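# Move 96-well plate from shaker S1 to nest N1

## Task

Carry the 96-well plate off the plate shaker S1 and set it into the plate nest N1 so it rests flat within the nest's locating features and its well A1 (the plate's clipped corner) lines up with the nest corner labelled A1. The plate must stay there without the robot supporting it; finish by opening the gripper and moving the hand away.

## Robot and tools

Robot: two FANUC CRX-5iA six-joint arms, named left_arm and right_arm, each carrying a Robotiq 2F-140 parallel gripper with a wrist camera. Either arm may do the job; the idle one can be parked out of the way. Keep the two arms from touching or pressing on each other.

Scene frame: origin on the table top midway between the arms, +z up, +x out across the table, +y toward left_arm. Base of left_arm sits at (-0.007, +0.345, 0) m with quat_wxyz (+0.999, 0, 0, -0.037); right_arm at (+0.038, -0.444, 0) m with quat_wxyz (+0.997, 0, 0, +0.076). The gripper's fingers extend along its own +z and close along its y. Its reported end_effector_position is the point between the pads when shut; closed fingertips stick out about 33 mm past it (9 mm when fully open), and closing pushes the tips roughly 24 mm further out, so leave that clearance above surfaces. Reported hand positions can be off, more so at long reach.

execute_actions takes "actions": a list holding one action, one wait, or nothing. An empty list just reports the state (with pictures). An action is {"rows": [...], "steps": n}, n from 3 to 15 control steps of 1/30 s each (default 15). Each row covers one step; if there are fewer rows than steps, the final row repeats. A wait is {"steps": n} with no rows, n up to 300, counted from the previous result. Optional "pictures": true adds camera images. A refused call sends nothing.

Each row is a single flat list of 18 numbers, all in [-1, 1], covering both arms even if one stays still: left_arm's six joint values, then its gripper position, force_limit, speed; then the same nine for right_arm. Joint columns, in order: waist, shoulder, elbow, forearm roll, wrist pitch, wrist roll. These are offsets, not poses: each is a change from that arm's joint angles as printed in the most recent result showing them (before any such result, and for later calls within one reply, from where the arm is when the action begins). They are not added to the previous row. Scale: 1.0 equals 1.983 rad for waist and shoulder, 2.38 rad for elbow, 2.975 rad for the three wrist joints. Joint ranges (rad): waist ±3.491, shoulder ±3.140, elbow -1.187 to 4.328, forearm roll ±3.316, wrist pitch ±3.140, wrist roll ±3.927. Asking more than 0.010 rad beyond a range end gets the call refused; targets past the true end are clipped, and a "joint sent to its limit" line may appear. Sending all-zero offsets is not a hold: it pulls the arm back to the reference angles. To leave a gripper unchanged, resend its previous three numbers, since 0 is itself a command.

Gripper numbers are absolute settings. position: +1 fully open (140 mm), pads touch near -0.8, -1 closes until blocked. force_limit: roughly 14 N at -1, 60 N at 0, 107 N at +1 (parts up to 40 mm wide). speed: about 30 mm/s at -1, 140 at 0, 250 at +1. To grasp, command -1 and confirm object_status = 2. Status codes: 0 moving, 1 blocked while opening, 2 blocked while closing (holding), 3 reached target or pads met. To squeeze harder while at 2, raise force_limit and nudge position (for example -1 to -0.98). position_measured is in counts: 3 fully open, 230 pads together, not linear in mm.

Motion limits: joint target speeds capped (about 2.62 rad/s waist/shoulder, 3.14 elbow, 3.93 wrist joints) with half a second to accelerate; targets are kept within a set lead of measured angles, and if a step would move the gripper more than 70 mm from where it is, the whole arm's targets are scaled back. The simulation keeps running between calls; arms continue toward the last row until they settle. The last 3 steps of each action run after its result is returned.

Result lines: a state line per arm with end_effector_position (m) and end_effector_quat_wxyz; Joint positions (rad) and Joint velocities (rad/s) per arm in column order; gripper object_status and position_measured; Flange force (outside force on the gripper, noisy, includes held weight, may read "no reading"). "joint command not followed" means a clearance check altered or blocked joint targets; HELD marks steps where your row was partly or wholly not sent. TORQUE FAULT or FORCE FAULT (contact reaching a joint load limit: 152 N m for the big joints, 38 N m for the wrist joints, including held weight, or 150 N outside force) halts that arm for 10 s and it yields to the contact. MOTOR HOT warns of heating from holding loads; an OVER-TEMPERATURE FAULT brakes the arm until cool.

Cameras: cam_left_wrist and cam_right_wrist, each 504x504, pinhole with radial distortion; the calibration (K, D, T_world_to_cam) is approximate. zoom_image takes "camera" (one of those names) and "region" [x0, y0, x1, y1] in image pixels from the top-left, at most 504 by 504, and returns a closer look at that camera's latest image. read_manual ("section": "licences") returns URDF licence text only. finished_scene takes "scene", the current scene's number, and ends it irreversibly, reporting success.

Avoid: dropping or slipping the plate, slamming it down, hard pushes or collisions, and anything leaving the table. A part you hold may occasionally be tugged, and loose items nudged.

Each tool is called as name(argument=value, ...) on one line, values as JSON.

## Session

execute_actions(actions=[])

Scene clock: 0.00 s of 8400.00 s.
left_arm: end_effector_position=(+0.1531, -0.3497, +0.2902) position_measured=3 object_status=3 end_effector_quat_wxyz=(+0.494, -0.236, +0.831, -0.095) | right_arm: end_effector_position=(+0.5307, -0.3692, +0.2725) position_measured=3 object_status=3 end_effector_quat_wxyz=(-0.000, +0.997, +0.075, -0.001)
Joint positions: left_arm=[-1.619  0.784  1.026 -1.098 -1.869  0.352] | right_arm=[ 0.262  0.131  0.218 -0.001 -1.66   1.307]
Joint velocities: left_arm=[-0.001  0.     0.     0.     0.    -0.   ] | right_arm=[-0.     0.    -0.    -0.001 -0.     0.001]
Flange force (N, the push that the arm receives, along the gripper's own x y z axes): no reading
camera_calibration (this result's frames):
cam_left_wrist: T_world_to_cam=[[-0.46075, 0.684037, -0.565511, 0.465857], [-0.100583, 0.592824, 0.799026, -0.00990759], [0.881812, 0.425032, -0.204341, 0.252426], [0, 0, 0, 1]] pos_world=[-0.00894544, -0.420079, 0.322944]

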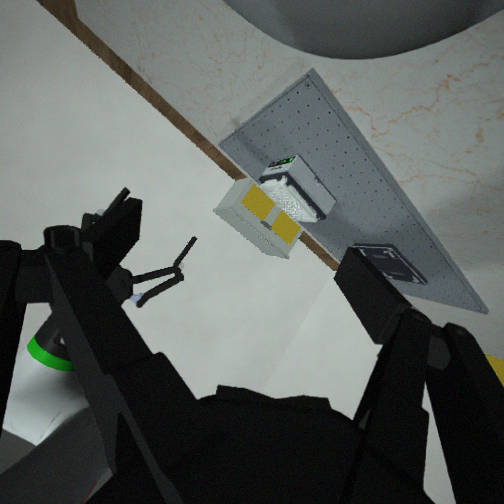

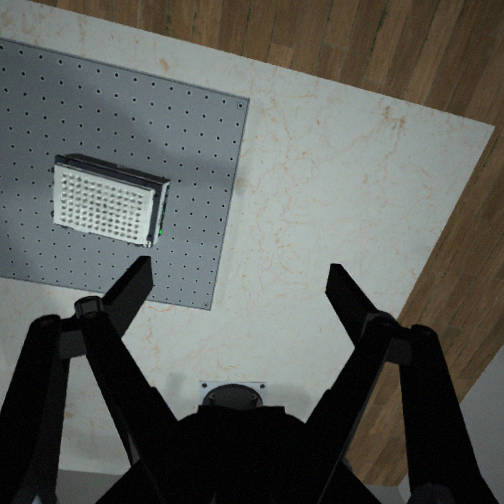

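execute_actions(actions=[{"rows":[[0,-0.28,-0.2333,0,0,0,0.6,0,0,0,0,0,0,0,0,1,0,0]]}])

zoom_image(camera="cam_right_wrist", region=[40,130,200,270])

execute_actions(actions=[{"steps":12}])

Scene clock: 0.53 s of 8400.00 s.
left_arm: end_effector_position=(+0.1633, -0.2677, +0.3539) position_measured=53 object_status=0 end_effector_quat_wxyz=(+0.494, -0.236, +0.831, -0.095) | right_arm: end_effector_position=(+0.5307, -0.3692, +0.2725) position_measured=3 object_status=3 end_effector_quat_wxyz=(-0.000, +0.997, +0.075, -0.001)
Joint positions: left_arm=[-1.619  0.529  0.771 -1.098 -1.869  0.352] | right_arm=[ 0.262  0.131  0.218 -0.001 -1.66   1.307]
Joint velocities: left_arm=[ 0.001 -0.919 -0.916 -0.    -0.     0.   ] | right_arm=[ 0.    -0.    -0.    -0.    -0.001 -0.   ]
Flange force (N, the push that the arm receives, along the gripper's own x y z axes): left_arm=[-4.8 5.5 0.6] | right_arm=[3.4 -5.1 -0.8]
Steps of this call (steps 1 to 4: nothing new was sent; steps 5 to 16: the first 12 steps of this action). Readings (joint positions | what the end effector reports):
5: left_arm=[-1.619 0.784 1.026 -1.098 -1.869 0.352] | right_arm=[0.262 0.131 0.218 -0.001 -1.660 1.307] | left_arm position_measured=3 object_status=0 | right_arm position_measured=3 object_status=3
6: left_arm=[-1.619 0.782 1.024 -1.098 -1.869 0.352] | right_arm=[0.262 0.131 0.218 -0.001 -1.660 1.307] | left_arm position_measured=5 object_status=0 | right_arm position_measured=3 object_status=3
8: left_arm=[-1.619 0.761 1.003 -1.098 -1.869 0.352] | right_arm=[0.262 0.131 0.218 -0.001 -1.660 1.307] | left_arm position_measured=20 object_status=0 | right_arm position_measured=3 object_status=3
12: left_arm=[-1.619 0.654 0.896 -1.098 -1.869 0.352] | right_arm=[0.262 0.131 0.218 -0.001 -1.660 1.307] | left_arm position_measured=50 object_status=0 | right_arm position_measured=3 object_status=3
16: the state above

Region (40, 130, 200, 270) of cam_right_wrist's 504x504 image, scaled by 3.150, with more detail than that image has; it fills the top 441 rows of this view, and the rest is white.

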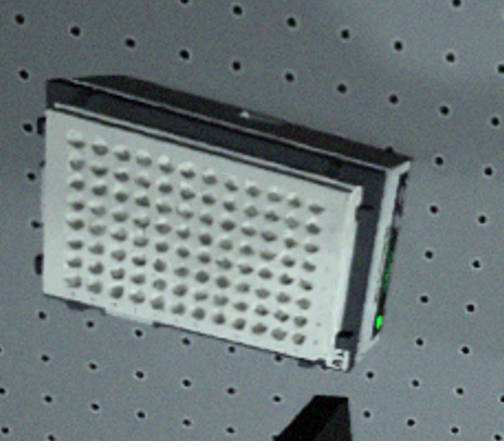

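Scene clock: 0.93 s of 8400.00 s.
left_arm: end_effector_position=(+0.1771, -0.1552, +0.3991) position_measured=53 object_status=3 end_effector_quat_wxyz=(+0.494, -0.236, +0.831, -0.095) | right_arm: end_effector_position=(+0.5307, -0.3692, +0.2725) position_measured=3 object_status=3 end_effector_quat_wxyz=(-0.000, +0.997, +0.075, -0.001)
Joint positions: left_arm=[-1.619  0.23   0.472 -1.098 -1.869  0.352] | right_arm=[ 0.262  0.131  0.218 -0.001 -1.66   1.307]
Joint velocities: left_arm=[-0.    -0.077 -0.077  0.     0.    -0.   ] | right_arm=[-0.    -0.     0.001  0.     0.    -0.001]
Flange force (N, the push that the arm receives, along the gripper's own x y z axes): left_arm=[-18.6 22.6 3.8] | right_arm=[2.4 -4.3 -0.7]
Kept back: nothing.
Steps of this call (steps 1 to 3: the last 3 steps of your previous action; steps 4 to 12: the robot went on to your last target). Readings (joint positions | what the end effector reports):
1: left_arm=[-1.619 0.498 0.740 -1.098 -1.869 0.352] | right_arm=[0.262 0.131 0.218 -0.001 -1.660 1.307] | left_arm position_measured=53 object_status=0 | right_arm position_measured=3 object_status=3
2: left_arm=[-1.619 0.467 0.709 -1.098 -1.869 0.352] | right_arm=[0.262 0.131 0.218 -0.001 -1.660 1.307] | left_arm position_measured=53 object_status=3 | right_arm position_measured=3 object_status=3
4: left_arm=[-1.619 0.404 0.646 -1.098 -1.869 0.352] | right_arm=[0.262 0.131 0.218 -0.001 -1.660 1.307] | left_arm position_measured=53 object_status=3 | right_arm position_measured=3 object_status=3
8: left_arm=[-1.619 0.285 0.527 -1.098 -1.869 0.352] | right_arm=[0.262 0.131 0.218 -0.001 -1.660 1.307] | left_arm position_measured=53 object_status=3 | right_arm position_measured=3 object_status=3
12: the state above

execute_actions(actions=[{"rows":[[0.544,0.27,0.1924,0.369,0.0447,0.0565,0.6,0,0,-0.5,0,0,0,0,0,1,0,0]]}])

execute_actions(actions=[{"steps":55}], pictures=true)

zoom_image(camera="cam_left_wrist", region=[140,95,340,295])

Scene clock: 1.47 s of 8400.00 s.
left_arm: end_effector_position=(+0.2170, -0.1874, +0.3083) position_measured=53 object_status=3 end_effector_quat_wxyz=(+0.364, -0.334, +0.869, -0.029) | right_arm: end_effector_position=(+0.5348, -0.4848, +0.2725) position_measured=3 object_status=3 end_effector_quat_wxyz=(-0.000, +0.999, -0.041, -0.001)
Joint positions: left_arm=[-1.355  0.388  0.606 -0.77  -1.829  0.402] | right_arm=[ 0.03   0.131  0.218 -0.001 -1.66   1.307]
Joint velocities: left_arm=[1.011 0.52  0.444 1.055 0.128 0.162] | right_arm=[-0.803 -0.    -0.    -0.001 -0.    -0.002]
Flange force (N, the push that the arm receives, along the gripper's own x y z axes): left_arm=[4.3 2.4 -2.4] | right_arm=[6.0 -5.5 -0.8]
Steps of this call (steps 1 to 4: the robot went on to your last target; steps 5 to 16: the first 12 steps of this action). Readings (joint positions | what the end effector reports):
5: left_arm=[-1.619 0.229 0.471 -1.098 -1.869 0.352] | right_arm=[0.262 0.131 0.218 -0.001 -1.660 1.307] | left_arm position_measured=53 object_status=3 | right_arm position_measured=3 object_status=3
6: left_arm=[-1.617 0.230 0.471 -1.095 -1.869 0.352] | right_arm=[0.260 0.131 0.218 -0.001 -1.660 1.307] | left_arm position_measured=53 object_status=3 | right_arm position_measured=3 object_status=3
8: left_arm=[-1.596 0.243 0.482 -1.066 -1.865 0.357] | right_arm=[0.239 0.131 0.218 -0.001 -1.660 1.307] | left_arm position_measured=53 object_status=3 | right_arm position_measured=3 object_status=3
12: left_arm=[-1.488 0.312 0.542 -0.924 -1.848 0.379] | right_arm=[0.138 0.131 0.218 -0.001 -1.660 1.307] | left_arm position_measured=53 object_status=3 | right_arm position_measured=3 object_status=3
16: the state above

Scene clock: 3.30 s of 8400.00 s.
left_arm: end_effector_position=(+0.4965, -0.1691, +0.1945) position_measured=53 object_status=3 end_effector_quat_wxyz=(+0.000, +0.673, -0.740, -0.000) | right_arm: end_effector_position=(+0.3707, -0.8155, +0.2725) position_measured=3 object_status=3 end_effector_quat_wxyz=(-0.001, +0.913, -0.408, -0.001)
Joint positions: left_arm=[-0.54   0.766  0.93   0.    -1.736  0.52 ] | right_arm=[-0.729  0.131  0.218 -0.001 -1.66   1.307]
Joint velocities: left_arm=[-0.001 -0.001  0.004 -0.     0.    -0.   ] | right_arm=[ 0.     0.001  0.001 -0.001  0.001 -0.   ]
Flange force (N, the push that the arm receives, along the gripper's own x y z axes): left_arm=no reading | right_arm=[2.0 -5.4 -0.1]
Kept back: nothing.
Steps of this call (steps 1 to 3: the last 3 steps of your previous action; steps 4 to 45: the robot went on to your last target; steps 46 to 55: nothing new was sent). Readings (joint positions | what the end effector reports):
1: left_arm=[-1.321 0.405 0.621 -0.735 -1.825 0.408] | right_arm=[0.002 0.131 0.218 -0.001 -1.660 1.307] | left_arm position_measured=53 object_status=3 | right_arm position_measured=3 object_status=3
2: left_arm=[-1.286 0.421 0.635 -0.701 -1.821 0.413] | right_arm=[-0.025 0.131 0.218 -0.001 -1.660 1.307] | left_arm position_measured=53 object_status=3 | right_arm position_measured=3 object_status=3
4: left_arm=[-1.218 0.453 0.663 -0.637 -1.813 0.423] | right_arm=[-0.079 0.131 0.218 -0.001 -1.660 1.307] | left_arm position_measured=53 object_status=3 | right_arm position_measured=3 object_status=3
8: left_arm=[-1.082 0.516 0.716 -0.510 -1.798 0.442] | right_arm=[-0.188 0.131 0.218 -0.001 -1.660 1.307] | left_arm position_measured=53 object_status=3 | right_arm position_measured=3 object_status=3
55: the state above
All arms were judged still, so your last target was given up. Only a new action makes them travel on or press farther. Fingers that are still opening or closing keep moving.
camera_calibration (this result's frames):
cam_left_wrist: T_world_to_cam=[[-0.977355, -0.199893, 0.0694328, 0.429914], [-0.15032, 0.886784, 0.437056, 0.13885], [-0.148936, 0.416722, -0.89675, 0.498325], [0, 0, 0, 1]] pos_world=[0.515269, -0.244856, 0.356338]
cam_right_wrist: T_world_to_cam=[[-0.682963, -0.730314, 0.0142845, -0.350739], [-0.670268, 0.634344, 0.385159, 0.685535], [-0.290348, 0.253475, -0.92274, 0.770237], [0, 0, 0, 1]] pos_world=[0.443588, -0.88625, 0.451698]

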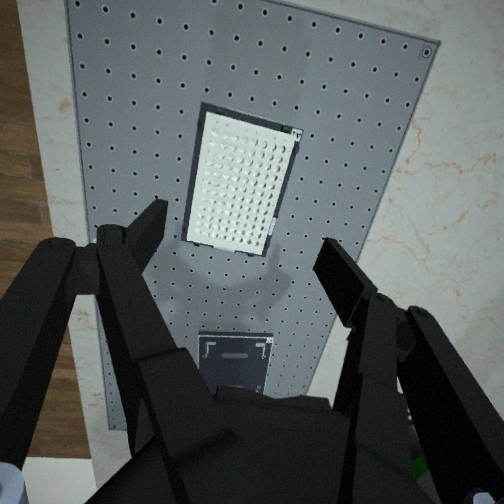

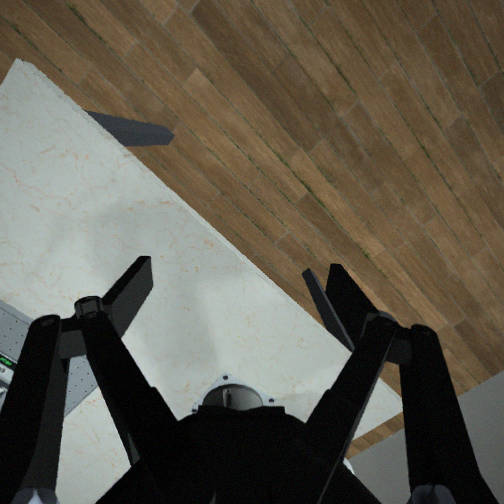

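Region (140, 95, 340, 295) of cam_left_wrist's 504x504 image, scaled by 2.520, with more detail than that image has.

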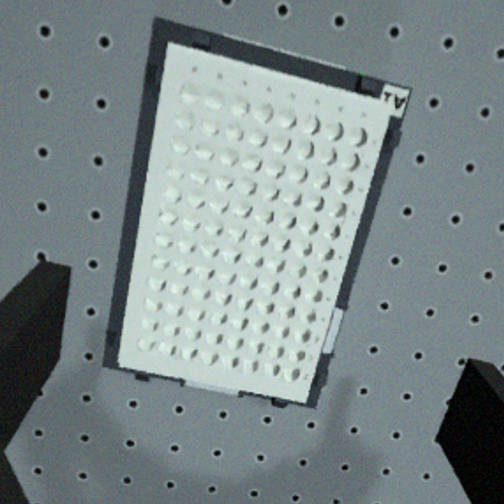

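execute_actions(actions=[{"rows":[[-0.0045,-0.0043,-0.0739,0,0.0566,0.003,0.6,0,0,0,0,0,0,0,0,1,0,0]]}], pictures=true)

zoom_image(camera="cam_left_wrist", region=[120,80,370,330])

Scene clock: 3.83 s of 8400.00 s.
left_arm: end_effector_position=(+0.4949, -0.1757, +0.1254) position_measured=53 object_status=3 end_effector_quat_wxyz=(-0.000, +0.673, -0.740, +0.000) | right_arm: end_effector_position=(+0.3707, -0.8155, +0.2725) position_measured=3 object_status=3 end_effector_quat_wxyz=(-0.001, +0.913, -0.408, -0.001)
Joint positions: left_arm=[-0.549  0.757  0.755  0.    -1.568  0.529] | right_arm=[-0.729  0.131  0.218 -0.001 -1.66   1.307]
Joint velocities: left_arm=[ 0.001 -0.009  0.001 -0.     0.01   0.001] | right_arm=[ 0.     0.001 -0.001 -0.001  0.     0.   ]
Flange force (N, the push that the arm receives, along the gripper's own x y z axes): left_arm=[-6.8 11.1 10.5] | right_arm=[4.4 -5.0 -0.8]
Steps of this call (steps 1 to 4: nothing new was sent; steps 5 to 16: the first 12 steps of this action). Readings (joint positions | what the end effector reports):
5: left_arm=[-0.540 0.766 0.930 0.000 -1.736 0.520] | right_arm=[-0.729 0.131 0.218 -0.001 -1.660 1.307] | left_arm position_measured=53 object_status=3 | right_arm position_measured=3 object_status=3
6: left_arm=[-0.540 0.766 0.928 0.000 -1.733 0.520] | right_arm=[-0.729 0.131 0.218 -0.001 -1.660 1.307] | left_arm position_measured=53 object_status=3 | right_arm position_measured=3 object_status=3
8: left_arm=[-0.541 0.764 0.903 0.000 -1.709 0.522] | right_arm=[-0.729 0.131 0.218 -0.001 -1.660 1.307] | left_arm position_measured=53 object_status=3 | right_arm position_measured=3 object_status=3
12: left_arm=[-0.547 0.760 0.792 0.000 -1.604 0.527] | right_arm=[-0.729 0.131 0.218 -0.001 -1.660 1.307] | left_arm position_measured=53 object_status=3 | right_arm position_measured=3 object_status=3
16: the state above
camera_calibration (this result's frames):
cam_left_wrist: T_world_to_cam=[[-0.977415, -0.19986, 0.0686656, 0.431932], [-0.150733, 0.887069, 0.436336, 0.174989], [-0.148117, 0.416131, -0.89716, 0.438448], [0, 0, 0, 1]] pos_world=[0.513495, -0.251353, 0.287345]
cam_right_wrist: T_world_to_cam=[[-0.682963, -0.730313, 0.0142844, -0.350739], [-0.670268, 0.634344, 0.385159, 0.685535], [-0.290348, 0.253475, -0.92274, 0.770237], [0, 0, 0, 1]] pos_world=[0.443588, -0.88625, 0.451698]

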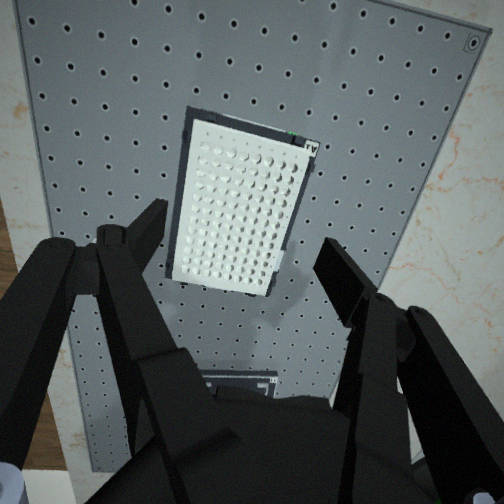

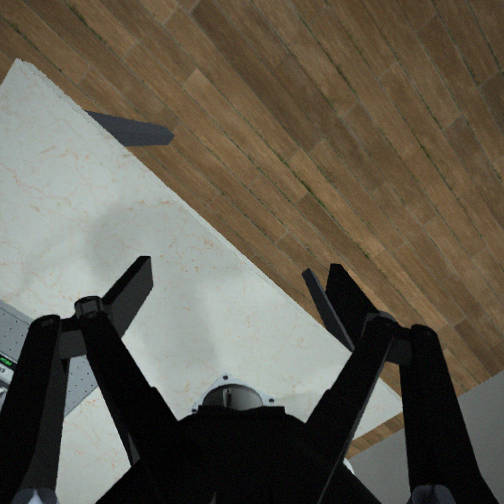

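Region (120, 80, 370, 330) of cam_left_wrist's 504x504 image, scaled by 2.016, with more detail than that image has.

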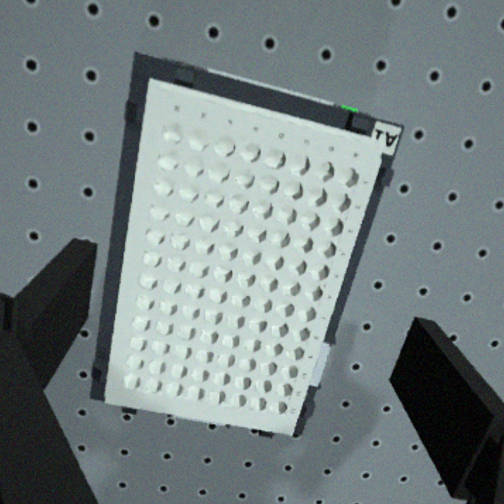

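execute_actions(actions=[{"rows":[[0.0019,0.0117,0.0052,0,0.0035,-0.0013,0.5,0,-0.5,0,0,0,0,0,0,1,0,0]],"steps":13}], pictures=true)

zoom_image(camera="cam_left_wrist", region=[120,80,370,330])

Scene clock: 4.30 s of 8400.00 s.
left_arm: end_effector_position=(+0.5022, -0.1777, +0.1142) position_measured=66 object_status=3 end_effector_quat_wxyz=(-0.000, +0.673, -0.740, +0.000) | right_arm: end_effector_position=(+0.3707, -0.8155, +0.2725) position_measured=3 object_status=3 end_effector_quat_wxyz=(-0.001, +0.913, -0.408, -0.001)
Joint positions: left_arm=[-0.545  0.78   0.767  0.    -1.557  0.525] | right_arm=[-0.729  0.131  0.218 -0.001 -1.66   1.307]
Joint velocities: left_arm=[ 0.001  0.001  0.     0.     0.    -0.   ] | right_arm=[ 0.  0. -0.  0. -0.  0.]
Flange force (N, the push that the arm receives, along the gripper's own x y z axes): left_arm=[-9.8 14.1 1.6] | right_arm=[1.8 -3.6 0.4]
Steps of this call (steps 1 to 3: the last 3 steps of your previous action; step 4: the robot went on to your last target; steps 5 to 14: the first 10 steps of this action). Readings (joint positions | what the end effector reports):
5: left_arm=[-0.549 0.757 0.755 0.000 -1.567 0.529] | right_arm=[-0.729 0.131 0.218 -0.001 -1.660 1.307] | left_arm position_measured=53 object_status=0 | right_arm position_measured=3 object_status=3
6: left_arm=[-0.549 0.759 0.755 0.000 -1.566 0.529] | right_arm=[-0.729 0.131 0.218 -0.001 -1.660 1.307] | left_arm position_measured=55 object_status=0 | right_arm position_measured=3 object_status=3
8: left_arm=[-0.546 0.775 0.763 0.000 -1.560 0.527] | right_arm=[-0.729 0.131 0.218 -0.001 -1.660 1.307] | left_arm position_measured=64 object_status=0 | right_arm position_measured=3 object_status=3
12: left_arm=[-0.545 0.780 0.767 0.000 -1.557 0.525] | right_arm=[-0.729 0.131 0.218 -0.001 -1.660 1.307] | left_arm position_measured=66 object_status=0 | right_arm position_measured=3 object_status=3
14: the state above
camera_calibration (this result's frames):
cam_left_wrist: T_world_to_cam=[[-0.977413, -0.199774, 0.0689427, 0.439452], [-0.150495, 0.88698, 0.436599, 0.182594], [-0.148372, 0.416362, -0.897011, 0.430426], [0, 0, 0, 1]] pos_world=[0.520869, -0.253379, 0.27608]
cam_right_wrist: T_world_to_cam=[[-0.682963, -0.730313, 0.0142845, -0.350739], [-0.670268, 0.634344, 0.385159, 0.685535], [-0.290348, 0.253475, -0.92274, 0.770237], [0, 0, 0, 1]] pos_world=[0.443588, -0.88625, 0.451698]

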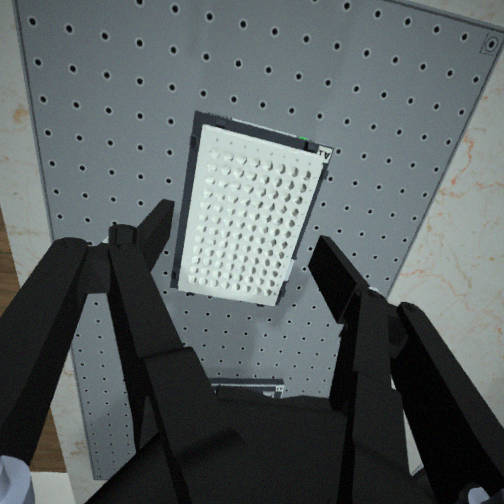

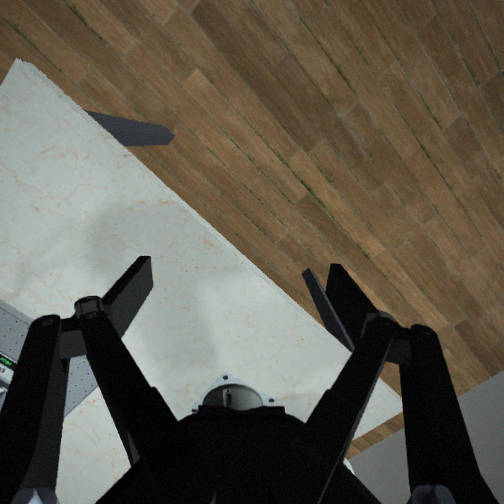

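Region (120, 80, 370, 330) of cam_left_wrist's 504x504 image, scaled by 2.016, with more detail than that image has.

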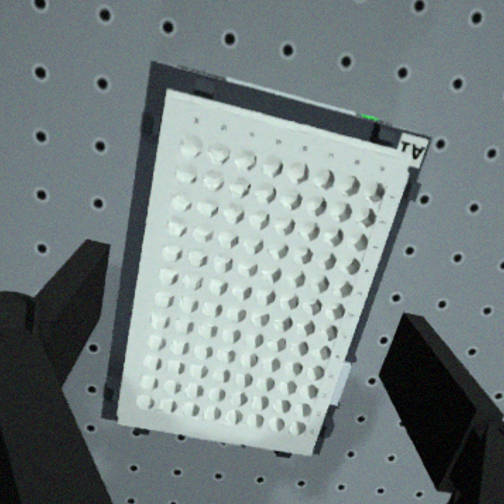

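execute_actions(actions=[{"rows":[[0.0006,0.002,0.0008,0,0.0007,-0.0004,-1,0,-0.6,0,0,0,0,0,0,1,0,0]]}])

execute_actions(actions=[{"steps":8}], pictures=true)

Scene clock: 4.80 s of 8400.00 s.
left_arm: end_effector_position=(+0.5038, -0.1778, +0.1122) position_measured=107 object_status=0 end_effector_quat_wxyz=(-0.000, +0.673, -0.740, +0.000) | right_arm: end_effector_position=(+0.3707, -0.8155, +0.2725) position_measured=3 object_status=3 end_effector_quat_wxyz=(-0.001, +0.913, -0.408, -0.001)
Joint positions: left_arm=[-0.544  0.784  0.769  0.    -1.555  0.524] | right_arm=[-0.729  0.131  0.218 -0.001 -1.66   1.307]
Joint velocities: left_arm=[ 0.001  0.001  0.007 -0.     0.001 -0.   ] | right_arm=[ 0.    -0.     0.    -0.001 -0.    -0.   ]
Flange force (N, the push that the arm receives, along the gripper's own x y z axes): left_arm=[-12.5 14.3 -3.0] | right_arm=[5.2 -5.5 -1.9]
Steps of this call (steps 1 to 3: the last 3 steps of your previous action; steps 4 to 15: the first 12 steps of this action). Readings (joint positions | what the end effector reports):
4: left_arm=[-0.545 0.780 0.767 0.000 -1.557 0.525] | right_arm=[-0.729 0.131 0.218 -0.001 -1.660 1.307] | left_arm position_measured=66 object_status=0 | right_arm position_measured=3 object_status=3
5: left_arm=[-0.545 0.782 0.768 0.000 -1.557 0.525] | right_arm=[-0.729 0.131 0.218 -0.001 -1.660 1.307] | left_arm position_measured=67 object_status=0 | right_arm position_measured=3 object_status=3
7: left_arm=[-0.544 0.784 0.769 0.000 -1.555 0.524] | right_arm=[-0.729 0.131 0.218 -0.001 -1.660 1.307] | left_arm position_measured=75 object_status=0 | right_arm position_measured=3 object_status=3
11: left_arm=[-0.544 0.784 0.769 0.000 -1.555 0.524] | right_arm=[-0.729 0.131 0.218 -0.001 -1.660 1.307] | left_arm position_measured=91 object_status=0 | right_arm position_measured=3 object_status=3
15: the state above

Scene clock: 5.07 s of 8400.00 s.
left_arm: end_effector_position=(+0.5040, -0.1780, +0.1128) position_measured=139 object_status=0 end_effector_quat_wxyz=(-0.000, +0.673, -0.740, +0.001) | right_arm: end_effector_position=(+0.3707, -0.8155, +0.2725) position_measured=3 object_status=3 end_effector_quat_wxyz=(-0.001, +0.913, -0.408, -0.001)
Joint positions: left_arm=[-0.544  0.784  0.77   0.    -1.555  0.524] | right_arm=[-0.729  0.131  0.218 -0.001 -1.66   1.307]
Joint velocities: left_arm=[ 0.001  0.001 -0.001  0.006 -0.     0.   ] | right_arm=[-0.     0.     0.001  0.     0.    -0.   ]
Flange force (N, the push that the arm receives, along the gripper's own x y z axes): left_arm=[-6.4 -3.0 -84.7] | right_arm=[5.8 -4.4 -2.0]
Kept back: nothing.
Steps of this call (steps 1 to 3: the last 3 steps of your previous action; steps 4 to 8: the robot went on to your last target). Readings (joint positions | what the end effector reports):
1: left_arm=[-0.544 0.784 0.769 0.000 -1.555 0.524] | right_arm=[-0.729 0.131 0.218 -0.001 -1.660 1.307] | left_arm position_measured=111 object_status=0 | right_arm position_measured=3 object_status=3
2: left_arm=[-0.544 0.784 0.769 0.000 -1.555 0.524] | right_arm=[-0.729 0.131 0.218 -0.001 -1.660 1.307] | left_arm position_measured=115 object_status=0 | right_arm position_measured=3 object_status=3
4: left_arm=[-0.544 0.784 0.769 0.000 -1.555 0.524] | right_arm=[-0.729 0.131 0.218 -0.001 -1.660 1.307] | left_arm position_measured=123 object_status=0 | right_arm position_measured=3 object_status=3
8: the state above
camera_calibration (this result's frames):
cam_left_wrist: T_world_to_cam=[[-0.97746, -0.19979, 0.0682325, 0.441361], [-0.150973, 0.887392, 0.435594, 0.184137], [-0.147576, 0.415474, -0.897554, 0.429091], [0, 0, 0, 1]] pos_world=[0.522536, -0.253499, 0.274808]
cam_right_wrist: T_world_to_cam=[[-0.682963, -0.730314, 0.0142845, -0.350739], [-0.670268, 0.634344, 0.385159, 0.685535], [-0.290348, 0.253475, -0.92274, 0.770237], [0, 0, 0, 1]] pos_world=[0.443588, -0.88625, 0.451698]

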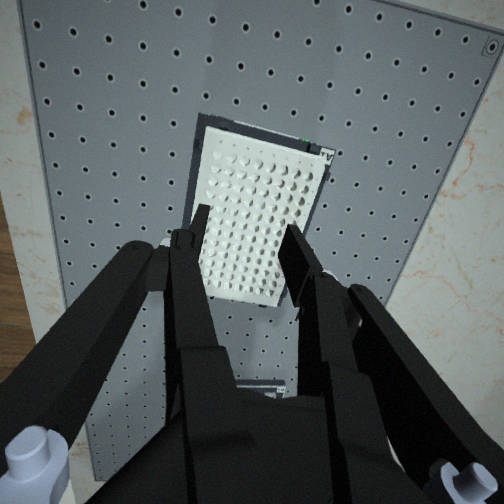

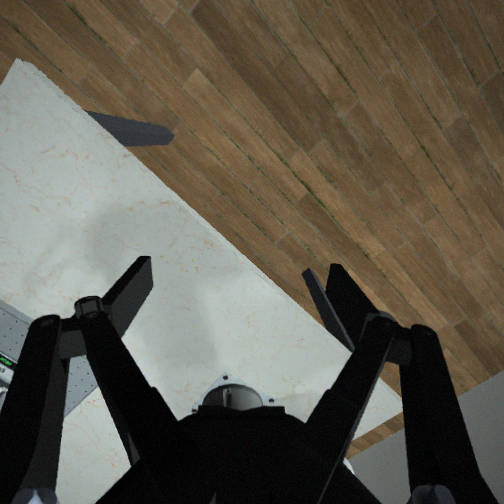

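execute_actions(actions=[{"rows":[[0,0,0,0,0,0,0.45,0,0.3,0,0,0,0,0,0,1,0,0]],"steps":14}])

execute_actions(actions=[{"rows":[[0,0,-0.0085,0,0.0064,0,0.45,0,0.3,0,0,0,0,0,0,1,0,0]],"steps":12}], pictures=true)

zoom_image(camera="cam_left_wrist", region=[120,80,370,330])

Scene clock: 5.53 s of 8400.00 s.
left_arm: end_effector_position=(+0.5039, -0.1777, +0.1122) position_measured=72 object_status=0 end_effector_quat_wxyz=(-0.000, +0.673, -0.740, +0.000) | right_arm: end_effector_position=(+0.3707, -0.8155, +0.2725) position_measured=3 object_status=3 end_effector_quat_wxyz=(-0.001, +0.913, -0.408, -0.001)
Joint positions: left_arm=[-0.544  0.784  0.769 -0.    -1.555  0.524] | right_arm=[-0.729  0.131  0.218 -0.001 -1.66   1.307]
Joint velocities: left_arm=[ 0.001 -0.003  0.001  0.005 -0.     0.001] | right_arm=[-0.    -0.    -0.001 -0.001 -0.     0.   ]
Flange force (N, the push that the arm receives, along the gripper's own x y z axes): left_arm=[-10.3 12.3 0.2] | right_arm=[5.2 -4.6 -1.5]
Steps of this call (steps 1 to 3: the robot went on to your last target; steps 4 to 14: the first 11 steps of this action). Readings (joint positions | what the end effector reports):
4: left_arm=[-0.544 0.784 0.770 0.000 -1.555 0.524] | right_arm=[-0.729 0.131 0.218 -0.001 -1.660 1.307] | left_arm position_measured=155 object_status=0 | right_arm position_measured=3 object_status=3
5: left_arm=[-0.544 0.784 0.770 0.000 -1.555 0.524] | right_arm=[-0.729 0.131 0.218 -0.001 -1.660 1.307] | left_arm position_measured=155 object_status=0 | right_arm position_measured=3 object_status=3
7: left_arm=[-0.544 0.784 0.770 0.000 -1.555 0.524] | right_arm=[-0.729 0.131 0.218 -0.001 -1.660 1.307] | left_arm position_measured=134 object_status=0 | right_arm position_measured=3 object_status=3
11: left_arm=[-0.544 0.785 0.769 -0.000 -1.555 0.524] | right_arm=[-0.729 0.131 0.218 -0.001 -1.660 1.307] | left_arm position_measured=97 object_status=0 | right_arm position_measured=3 object_status=3
14: the state above

Scene clock: 5.93 s of 8400.00 s.
left_arm: end_effector_position=(+0.5033, -0.1776, +0.1039) position_measured=72 object_status=3 end_effector_quat_wxyz=(+0.000, +0.673, -0.740, +0.000) | right_arm: end_effector_position=(+0.3707, -0.8155, +0.2725) position_measured=3 object_status=3 end_effector_quat_wxyz=(-0.001, +0.913, -0.408, -0.001)
Joint positions: left_arm=[-0.544  0.784  0.749  0.    -1.536  0.524] | right_arm=[-0.729  0.131  0.218 -0.001 -1.66   1.307]
Joint velocities: left_arm=[ 0.     0.001 -0.002  0.     0.    -0.   ] | right_arm=[ 0.    -0.     0.    -0.001  0.     0.   ]
Flange force (N, the push that the arm receives, along the gripper's own x y z axes): left_arm=[-10.4 12.7 2.6] | right_arm=[2.9 -4.2 0.1]
Steps of this call (steps 1 to 3: the last 3 steps of your previous action; steps 4 to 12: the first 9 steps of this action, its rows measured from where the robot was after step 3). Readings (joint positions | what the end effector reports):
3: left_arm=[-0.544 0.784 0.769 0.000 -1.555 0.524] | right_arm=[-0.729 0.131 0.218 -0.001 -1.660 1.307] | left_arm position_measured=72 object_status=0 | right_arm position_measured=3 object_status=3
4: left_arm=[-0.544 0.784 0.769 0.000 -1.555 0.524] | right_arm=[-0.729 0.131 0.218 -0.001 -1.660 1.307] | left_arm position_measured=72 object_status=0 | right_arm position_measured=3 object_status=3
5: left_arm=[-0.544 0.784 0.767 0.000 -1.553 0.524] | right_arm=[-0.729 0.131 0.218 -0.001 -1.660 1.307] | left_arm position_measured=72 object_status=3 | right_arm position_measured=3 object_status=3
7: left_arm=[-0.544 0.784 0.752 0.000 -1.539 0.524] | right_arm=[-0.729 0.131 0.218 -0.001 -1.660 1.307] | left_arm position_measured=72 object_status=3 | right_arm position_measured=3 object_status=3
11: left_arm=[-0.544 0.784 0.749 0.000 -1.536 0.524] | right_arm=[-0.729 0.131 0.218 -0.001 -1.660 1.307] | left_arm position_measured=72 object_status=3 | right_arm position_measured=3 object_status=3
12: the state above
camera_calibration (this result's frames):
cam_left_wrist: T_world_to_cam=[[-0.97736, -0.199854, 0.0694735, 0.441201], [-0.150352, 0.887029, 0.436547, 0.187064], [-0.148871, 0.416218, -0.896995, 0.421581], [0, 0, 0, 1]] pos_world=[0.522098, -0.253225, 0.265842]
cam_right_wrist: T_world_to_cam=[[-0.682963, -0.730313, 0.0142847, -0.350739], [-0.670268, 0.634344, 0.385159, 0.685535], [-0.290348, 0.253475, -0.92274, 0.770237], [0, 0, 0, 1]] pos_world=[0.443588, -0.88625, 0.451698]

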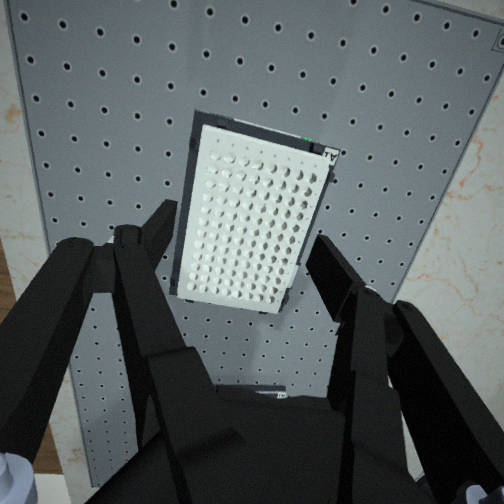

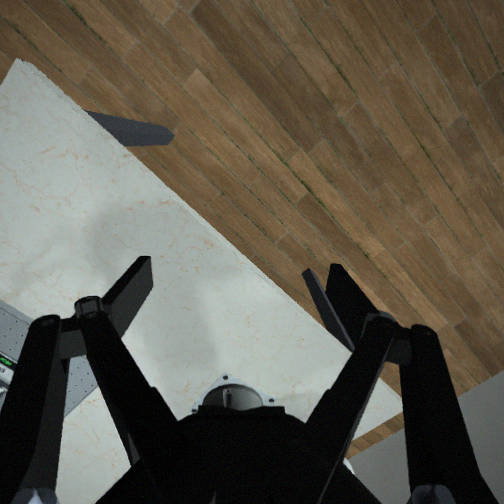

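Region (120, 80, 370, 330) of cam_left_wrist's 504x504 image, scaled by 2.016, with more detail than that image has.

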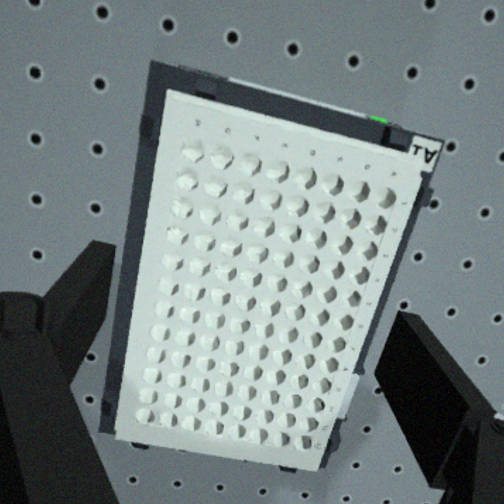

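execute_actions(actions=[{"rows":[[0,0,0,0,0,0,-1,0,-0.6,0,0,0,0,0,0,1,0,0]]}])

execute_actions(actions=[{"steps":4}])

Scene clock: 6.43 s of 8400.00 s.
left_arm: end_effector_position=(+0.5033, -0.1776, +0.1040) position_measured=110 object_status=0 end_effector_quat_wxyz=(+0.000, +0.673, -0.740, +0.000) | right_arm: end_effector_position=(+0.3707, -0.8155, +0.2725) position_measured=3 object_status=3 end_effector_quat_wxyz=(-0.001, +0.913, -0.408, -0.001)
Joint positions: left_arm=[-0.544  0.784  0.749  0.    -1.536  0.524] | right_arm=[-0.729  0.131  0.218 -0.001 -1.66   1.307]
Joint velocities: left_arm=[ 0.003 -0.    -0.001 -0.    -0.    -0.   ] | right_arm=[ 0.     0.001  0.     0.001 -0.    -0.   ]
Flange force (N, the push that the arm receives, along the gripper's own x y z axes): left_arm=[-9.4 11.1 -12.5] | right_arm=[3.5 -4.4 -0.4]
Steps of this call (steps 1 to 3: the last 3 steps of your previous action; steps 4 to 15: the first 12 steps of this action). Readings (joint positions | what the end effector reports):
4: left_arm=[-0.544 0.784 0.749 0.000 -1.536 0.524] | right_arm=[-0.729 0.131 0.218 -0.001 -1.660 1.307] | left_arm position_measured=72 object_status=0 | right_arm position_measured=3 object_status=3
5: left_arm=[-0.544 0.784 0.749 0.000 -1.536 0.524] | right_arm=[-0.729 0.131 0.218 -0.001 -1.660 1.307] | left_arm position_measured=73 object_status=0 | right_arm position_measured=3 object_status=3
7: left_arm=[-0.544 0.784 0.749 0.000 -1.536 0.524] | right_arm=[-0.729 0.131 0.218 -0.001 -1.660 1.307] | left_arm position_measured=81 object_status=0 | right_arm position_measured=3 object_status=3
11: left_arm=[-0.544 0.784 0.749 0.000 -1.536 0.524] | right_arm=[-0.729 0.131 0.218 -0.001 -1.660 1.307] | left_arm position_measured=97 object_status=0 | right_arm position_measured=3 object_status=3
15: the state above

Scene clock: 6.57 s of 8400.00 s.
left_arm: end_effector_position=(+0.5033, -0.1776, +0.1040) position_measured=110 object_status=0 end_effector_quat_wxyz=(+0.000, +0.673, -0.740, +0.000) | right_arm: end_effector_position=(+0.3707, -0.8155, +0.2725) position_measured=3 object_status=3 end_effector_quat_wxyz=(-0.001, +0.913, -0.408, -0.001)
Joint positions: left_arm=[-0.544  0.784  0.749  0.    -1.536  0.524] | right_arm=[-0.729  0.131  0.218 -0.001 -1.66   1.307]
Joint velocities: left_arm=[ 0.    -0.    -0.001 -0.    -0.     0.   ] | right_arm=[ 0.     0.     0.     0.    -0.001 -0.001]
Flange force (N, the push that the arm receives, along the gripper's own x y z axes): left_arm=[-11.2 13.3 -12.0] | right_arm=[2.8 -4.6 0.2]
Kept back: nothing.
Steps of this call (steps 1 to 3: the last 3 steps of your previous action; step 4: the robot went on to your last target). Readings (joint positions | what the end effector reports):
1: left_arm=[-0.544 0.784 0.749 0.000 -1.536 0.524] | right_arm=[-0.729 0.131 0.218 -0.001 -1.660 1.307] | left_arm position_measured=110 object_status=0 | right_arm position_measured=3 object_status=3
2: left_arm=[-0.544 0.784 0.749 0.000 -1.536 0.524] | right_arm=[-0.729 0.131 0.218 -0.001 -1.660 1.307] | left_arm position_measured=110 object_status=0 | right_arm position_measured=3 object_status=3
4: the state above

execute_actions(actions=[{"rows":[[0,0,0,0,0,0,-1,0,-0.6,0,0,0,0,0,0,1,0,0],[0,0,0.002,0,-0.0016,0,-1,0,-0.6,0,0,0,0,0,0,1,0,0],[0,0,0.004,0,-0.0032,0,-1,0,-0.6,0,0,0,0,0,0,1,0,0],[0,0,0.007,0,-0.0056,0,-1,0,-0.6,0,0,0,0,0,0,1,0,0],[0,0,0.010,0,-0.008,0,-1,0,-0.6,0,0,0,0,0,0,1,0,0],[0,0,0.014,0,-0.0112,0,-1,0,-0.6,0,0,0,0,0,0,1,0,0],[0,0,0.019,0,-0.0152,0,-1,0,-0.6,0,0,0,0,0,0,1,0,0],[0,0,0.024,0,-0.0192,0,-1,0,-0.6,0,0,0,0,0,0,1,0,0],[0,0,0.03,0,-0.024,0,-1,0,-0.6,0,0,0,0,0,0,1,0,0]]}])

execute_actions(actions=[{"rows":[[0.2365,-0.316,-0.3807,0,0.094,-0.0854,-1,0,-0.6,0,0,0,0,0,0,1,0,0]]}])

execute_actions(actions=[{"steps":28}], pictures=true)

zoom_image(camera="cam_left_wrist", region=[160,60,360,260])

Scene clock: 7.30 s of 8400.00 s.
left_arm: end_effector_position=(+0.5034, -0.1777, +0.1336) position_measured=110 object_status=2 end_effector_quat_wxyz=(+0.000, +0.673, -0.740, +0.000) | right_arm: end_effector_position=(+0.3707, -0.8155, +0.2725) position_measured=3 object_status=3 end_effector_quat_wxyz=(-0.001, +0.913, -0.408, -0.001)
Joint positions: left_arm=[-0.544  0.783  0.817  0.    -1.604  0.524] | right_arm=[-0.729  0.131  0.218 -0.001 -1.66   1.307]
Joint velocities: left_arm=[ 0.    -0.002  0.136 -0.    -0.132 -0.   ] | right_arm=[-0.     0.     0.001  0.001  0.     0.001]
Flange force (N, the push that the arm receives, along the gripper's own x y z axes): left_arm=[-4.9 7.4 -14.1] | right_arm=[4.6 -4.6 -1.3]
Steps of this call (steps 1 to 10: the robot went on to your last target; steps 11 to 22: the first 12 steps of this action). Readings (joint positions | what the end effector reports):
11: left_arm=[-0.544 0.784 0.749 0.000 -1.536 0.524] | right_arm=[-0.729 0.131 0.218 -0.001 -1.660 1.307] | left_arm position_measured=110 object_status=2 | right_arm position_measured=3 object_status=3
12: left_arm=[-0.544 0.784 0.749 0.000 -1.536 0.524] | right_arm=[-0.729 0.131 0.218 -0.001 -1.660 1.307] | left_arm position_measured=110 object_status=2 | right_arm position_measured=3 object_status=3
14: left_arm=[-0.544 0.784 0.754 0.000 -1.541 0.524] | right_arm=[-0.729 0.131 0.218 -0.001 -1.660 1.307] | left_arm position_measured=110 object_status=2 | right_arm position_measured=3 object_status=3
18: left_arm=[-0.544 0.784 0.779 0.000 -1.567 0.524] | right_arm=[-0.729 0.131 0.218 -0.001 -1.660 1.307] | left_arm position_measured=110 object_status=2 | right_arm position_measured=3 object_status=3
22: the state above

Scene clock: 7.80 s of 8400.00 s.
left_arm: end_effector_position=(+0.5194, -0.0676, +0.1493) position_measured=110 object_status=2 end_effector_quat_wxyz=(-0.000, +0.698, -0.716, +0.001) | right_arm: end_effector_position=(+0.3707, -0.8155, +0.2725) position_measured=3 object_status=3 end_effector_quat_wxyz=(-0.001, +0.913, -0.408, -0.001)
Joint positions: left_arm=[-0.395  0.585  0.535  0.    -1.519  0.444] | right_arm=[-0.729  0.131  0.218 -0.001 -1.66   1.307]
Joint velocities: left_arm=[ 0.53  -0.705 -1.024  0.     0.314 -0.284] | right_arm=[-0.    -0.    -0.     0.002  0.001  0.001]
Flange force (N, the push that the arm receives, along the gripper's own x y z axes): left_arm=[-4.3 2.3 -0.8] | right_arm=[2.5 -4.5 -0.7]
Steps of this call (steps 1 to 3: the last 3 steps of your previous action; steps 4 to 15: the first 12 steps of this action, its rows measured from where the robot was after step 3). Readings (joint positions | what the end effector reports):
3: left_arm=[-0.544 0.784 0.820 0.000 -1.607 0.524] | right_arm=[-0.729 0.131 0.218 -0.001 -1.660 1.307] | left_arm position_measured=110 object_status=2 | right_arm position_measured=3 object_status=3
4: left_arm=[-0.544 0.784 0.820 0.000 -1.607 0.524] | right_arm=[-0.729 0.131 0.218 -0.001 -1.660 1.307] | left_arm position_measured=110 object_status=2 | right_arm position_measured=3 object_status=3
5: left_arm=[-0.543 0.782 0.819 0.000 -1.607 0.523] | right_arm=[-0.729 0.131 0.218 -0.001 -1.660 1.307] | left_arm position_measured=110 object_status=2 | right_arm position_measured=3 object_status=3
7: left_arm=[-0.530 0.765 0.796 0.000 -1.600 0.517] | right_arm=[-0.729 0.131 0.218 -0.001 -1.660 1.307] | left_arm position_measured=110 object_status=2 | right_arm position_measured=3 object_status=3
11: left_arm=[-0.466 0.679 0.673 0.000 -1.562 0.482] | right_arm=[-0.729 0.131 0.218 -0.001 -1.660 1.307] | left_arm position_measured=110 object_status=2 | right_arm position_measured=3 object_status=3
15: the state above

Scene clock: 8.73 s of 8400.00 s.
left_arm: end_effector_position=(+0.4497, +0.1450, +0.1301) position_measured=110 object_status=2 end_effector_quat_wxyz=(+0.000, +0.748, -0.663, +0.000) | right_arm: end_effector_position=(+0.3707, -0.8155, +0.2725) position_measured=3 object_status=3 end_effector_quat_wxyz=(-0.001, +0.913, -0.408, -0.001)
Joint positions: left_arm=[-0.075  0.157 -0.086  0.    -1.328  0.27 ] | right_arm=[-0.729  0.131  0.218 -0.001 -1.66   1.307]
Joint velocities: left_arm=[ 0.003 -0.003  0.     0.     0.     0.   ] | right_arm=[-0.     0.     0.    -0.003  0.     0.001]
Flange force (N, the push that the arm receives, along the gripper's own x y z axes): left_arm=[-1.4 4.6 0.4] | right_arm=[4.3 -4.6 -0.5]
Kept back: nothing.
Steps of this call (steps 1 to 3: the last 3 steps of your previous action; steps 4 to 28: the robot went on to your last target). Readings (joint positions | what the end effector reports):
1: left_arm=[-0.377 0.561 0.500 0.000 -1.509 0.434] | right_arm=[-0.729 0.131 0.218 -0.001 -1.660 1.307] | left_arm position_measured=110 object_status=2 | right_arm position_measured=3 object_status=3
2: left_arm=[-0.359 0.537 0.466 0.000 -1.498 0.424] | right_arm=[-0.729 0.131 0.218 -0.001 -1.660 1.307] | left_arm position_measured=110 object_status=2 | right_arm position_measured=3 object_status=3
4: left_arm=[-0.323 0.488 0.396 0.000 -1.476 0.405] | right_arm=[-0.729 0.131 0.218 -0.001 -1.660 1.307] | left_arm position_measured=110 object_status=2 | right_arm position_measured=3 object_status=3
8: left_arm=[-0.250 0.391 0.254 0.000 -1.433 0.365] | right_arm=[-0.729 0.131 0.218 -0.001 -1.660 1.307] | left_arm position_measured=110 object_status=2 | right_arm position_measured=3 object_status=3
28: the state above
camera_calibration (this result's frames):
cam_left_wrist: T_world_to_cam=[[-0.912234, -0.403805, 0.0690664, 0.451788], [-0.336378, 0.834541, 0.436338, -0.0273113], [-0.233834, 0.37481, -0.897128, 0.347015], [0, 0, 0, 1]] pos_world=[0.484094, 0.0751619, 0.292031]
cam_right_wrist: T_world_to_cam=[[-0.682963, -0.730314, 0.0142843, -0.350739], [-0.670269, 0.634344, 0.385159, 0.685535], [-0.290348, 0.253475, -0.92274, 0.770237], [0, 0, 0, 1]] pos_world=[0.443588, -0.88625, 0.451698]

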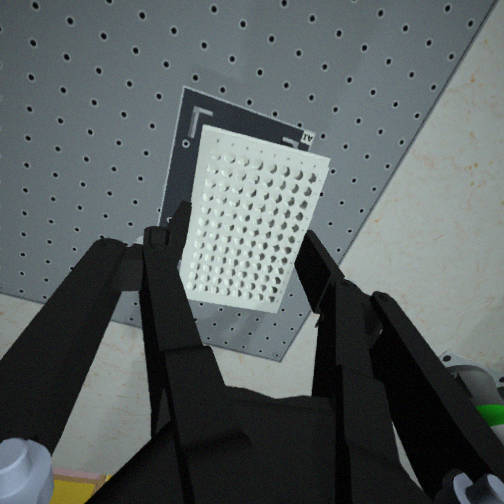

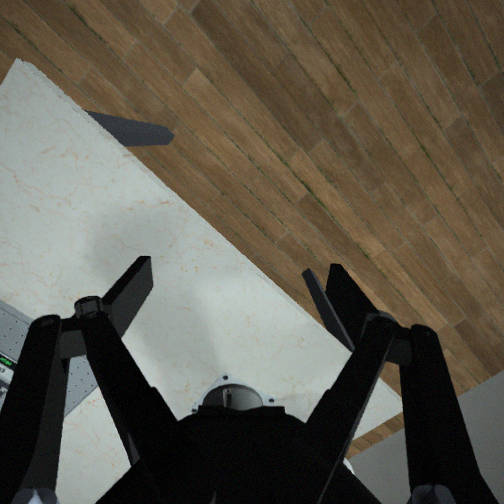

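Region (160, 60, 360, 260) of cam_left_wrist's 504x504 image, scaled by 2.520, with more detail than that image has.

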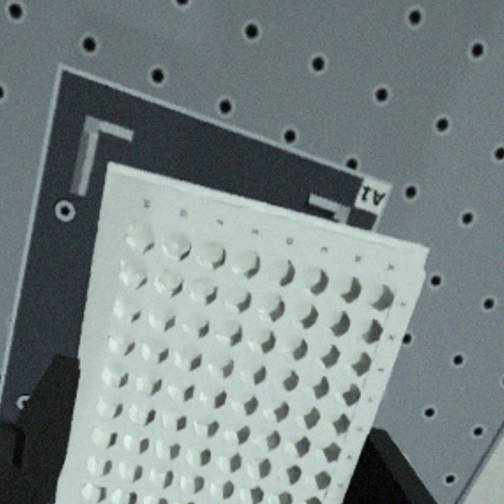

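execute_actions(actions=[{"rows":[[0.0003,0.037,-0.0165,0,0.0379,-0.0264,-1,0,-0.6,0,0,0,0,0,0,1,0,0]]}], pictures=true)

zoom_image(camera="cam_left_wrist", region=[170,70,350,250])

Scene clock: 9.30 s of 8400.00 s.
left_arm: end_effector_position=(+0.4649, +0.1431, +0.0781) position_measured=110 object_status=2 end_effector_quat_wxyz=(+0.000, +0.722, -0.692, +0.000) | right_arm: end_effector_position=(+0.3707, -0.8155, +0.2725) position_measured=3 object_status=3 end_effector_quat_wxyz=(-0.001, +0.913, -0.408, -0.001)
Joint positions: left_arm=[-0.074  0.23  -0.125  0.    -1.215  0.192] | right_arm=[-0.729  0.131  0.218 -0.001 -1.66   1.307]
Joint velocities: left_arm=[ 0.001  0.    -0.001  0.    -0.    -0.   ] | right_arm=[ 0.    -0.    -0.    -0.001 -0.     0.   ]
Flange force (N, the push that the arm receives, along the gripper's own x y z axes): left_arm=[-0.8 5.9 1.2] | right_arm=[4.0 -4.5 -1.6]
Steps of this call (steps 1 to 5: the robot went on to your last target; steps 6 to 17: the first 12 steps of this action). Readings (joint positions | what the end effector reports):
6: left_arm=[-0.075 0.157 -0.086 0.000 -1.328 0.270] | right_arm=[-0.729 0.131 0.218 -0.001 -1.660 1.307] | left_arm position_measured=110 object_status=2 | right_arm position_measured=3 object_status=3
7: left_arm=[-0.075 0.159 -0.087 0.000 -1.324 0.268] | right_arm=[-0.729 0.131 0.218 -0.001 -1.660 1.307] | left_arm position_measured=110 object_status=2 | right_arm position_measured=3 object_status=3
9: left_arm=[-0.075 0.179 -0.098 0.000 -1.293 0.246] | right_arm=[-0.729 0.131 0.218 -0.001 -1.660 1.307] | left_arm position_measured=110 object_status=2 | right_arm position_measured=3 object_status=3
13: left_arm=[-0.074 0.229 -0.125 0.000 -1.217 0.193] | right_arm=[-0.729 0.131 0.218 -0.001 -1.660 1.307] | left_arm position_measured=110 object_status=2 | right_arm position_measured=3 object_status=3
17: the state above
camera_calibration (this result's frames):
cam_left_wrist: T_world_to_cam=[[-0.940894, -0.331637, 0.0688177, 0.4715], [-0.270573, 0.858176, 0.436261, -0.0318305], [-0.203738, 0.391855, -0.897185, 0.288274], [0, 0, 0, 1]] pos_world=[0.493752, 0.0707214, 0.240074]
cam_right_wrist: T_world_to_cam=[[-0.682963, -0.730314, 0.0142846, -0.350739], [-0.670268, 0.634344, 0.385159, 0.685535], [-0.290348, 0.253475, -0.92274, 0.770237], [0, 0, 0, 1]] pos_world=[0.443588, -0.88625, 0.451698]

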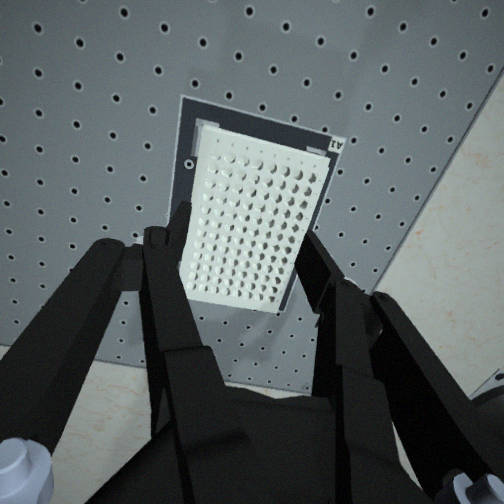

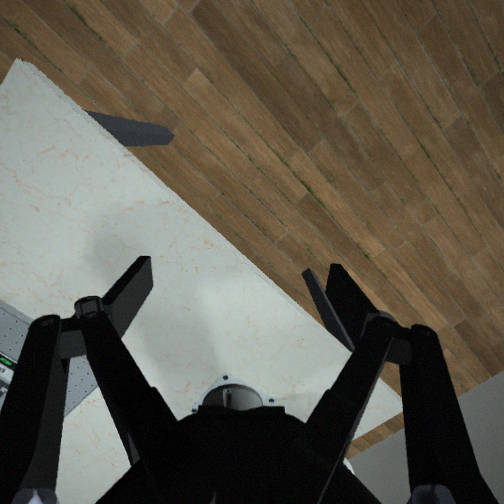

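Region (170, 70, 350, 250) of cam_left_wrist's 504x504 image, scaled by 2.800, with more detail than that image has.

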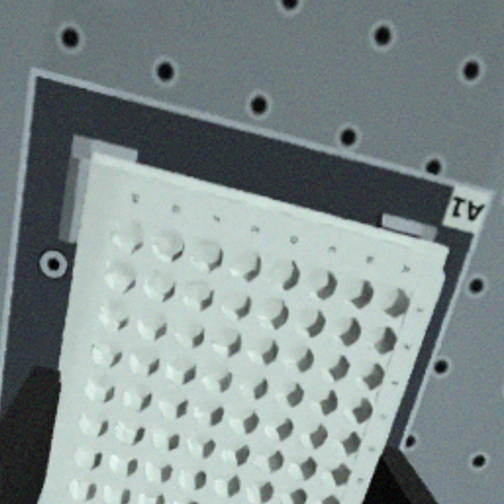

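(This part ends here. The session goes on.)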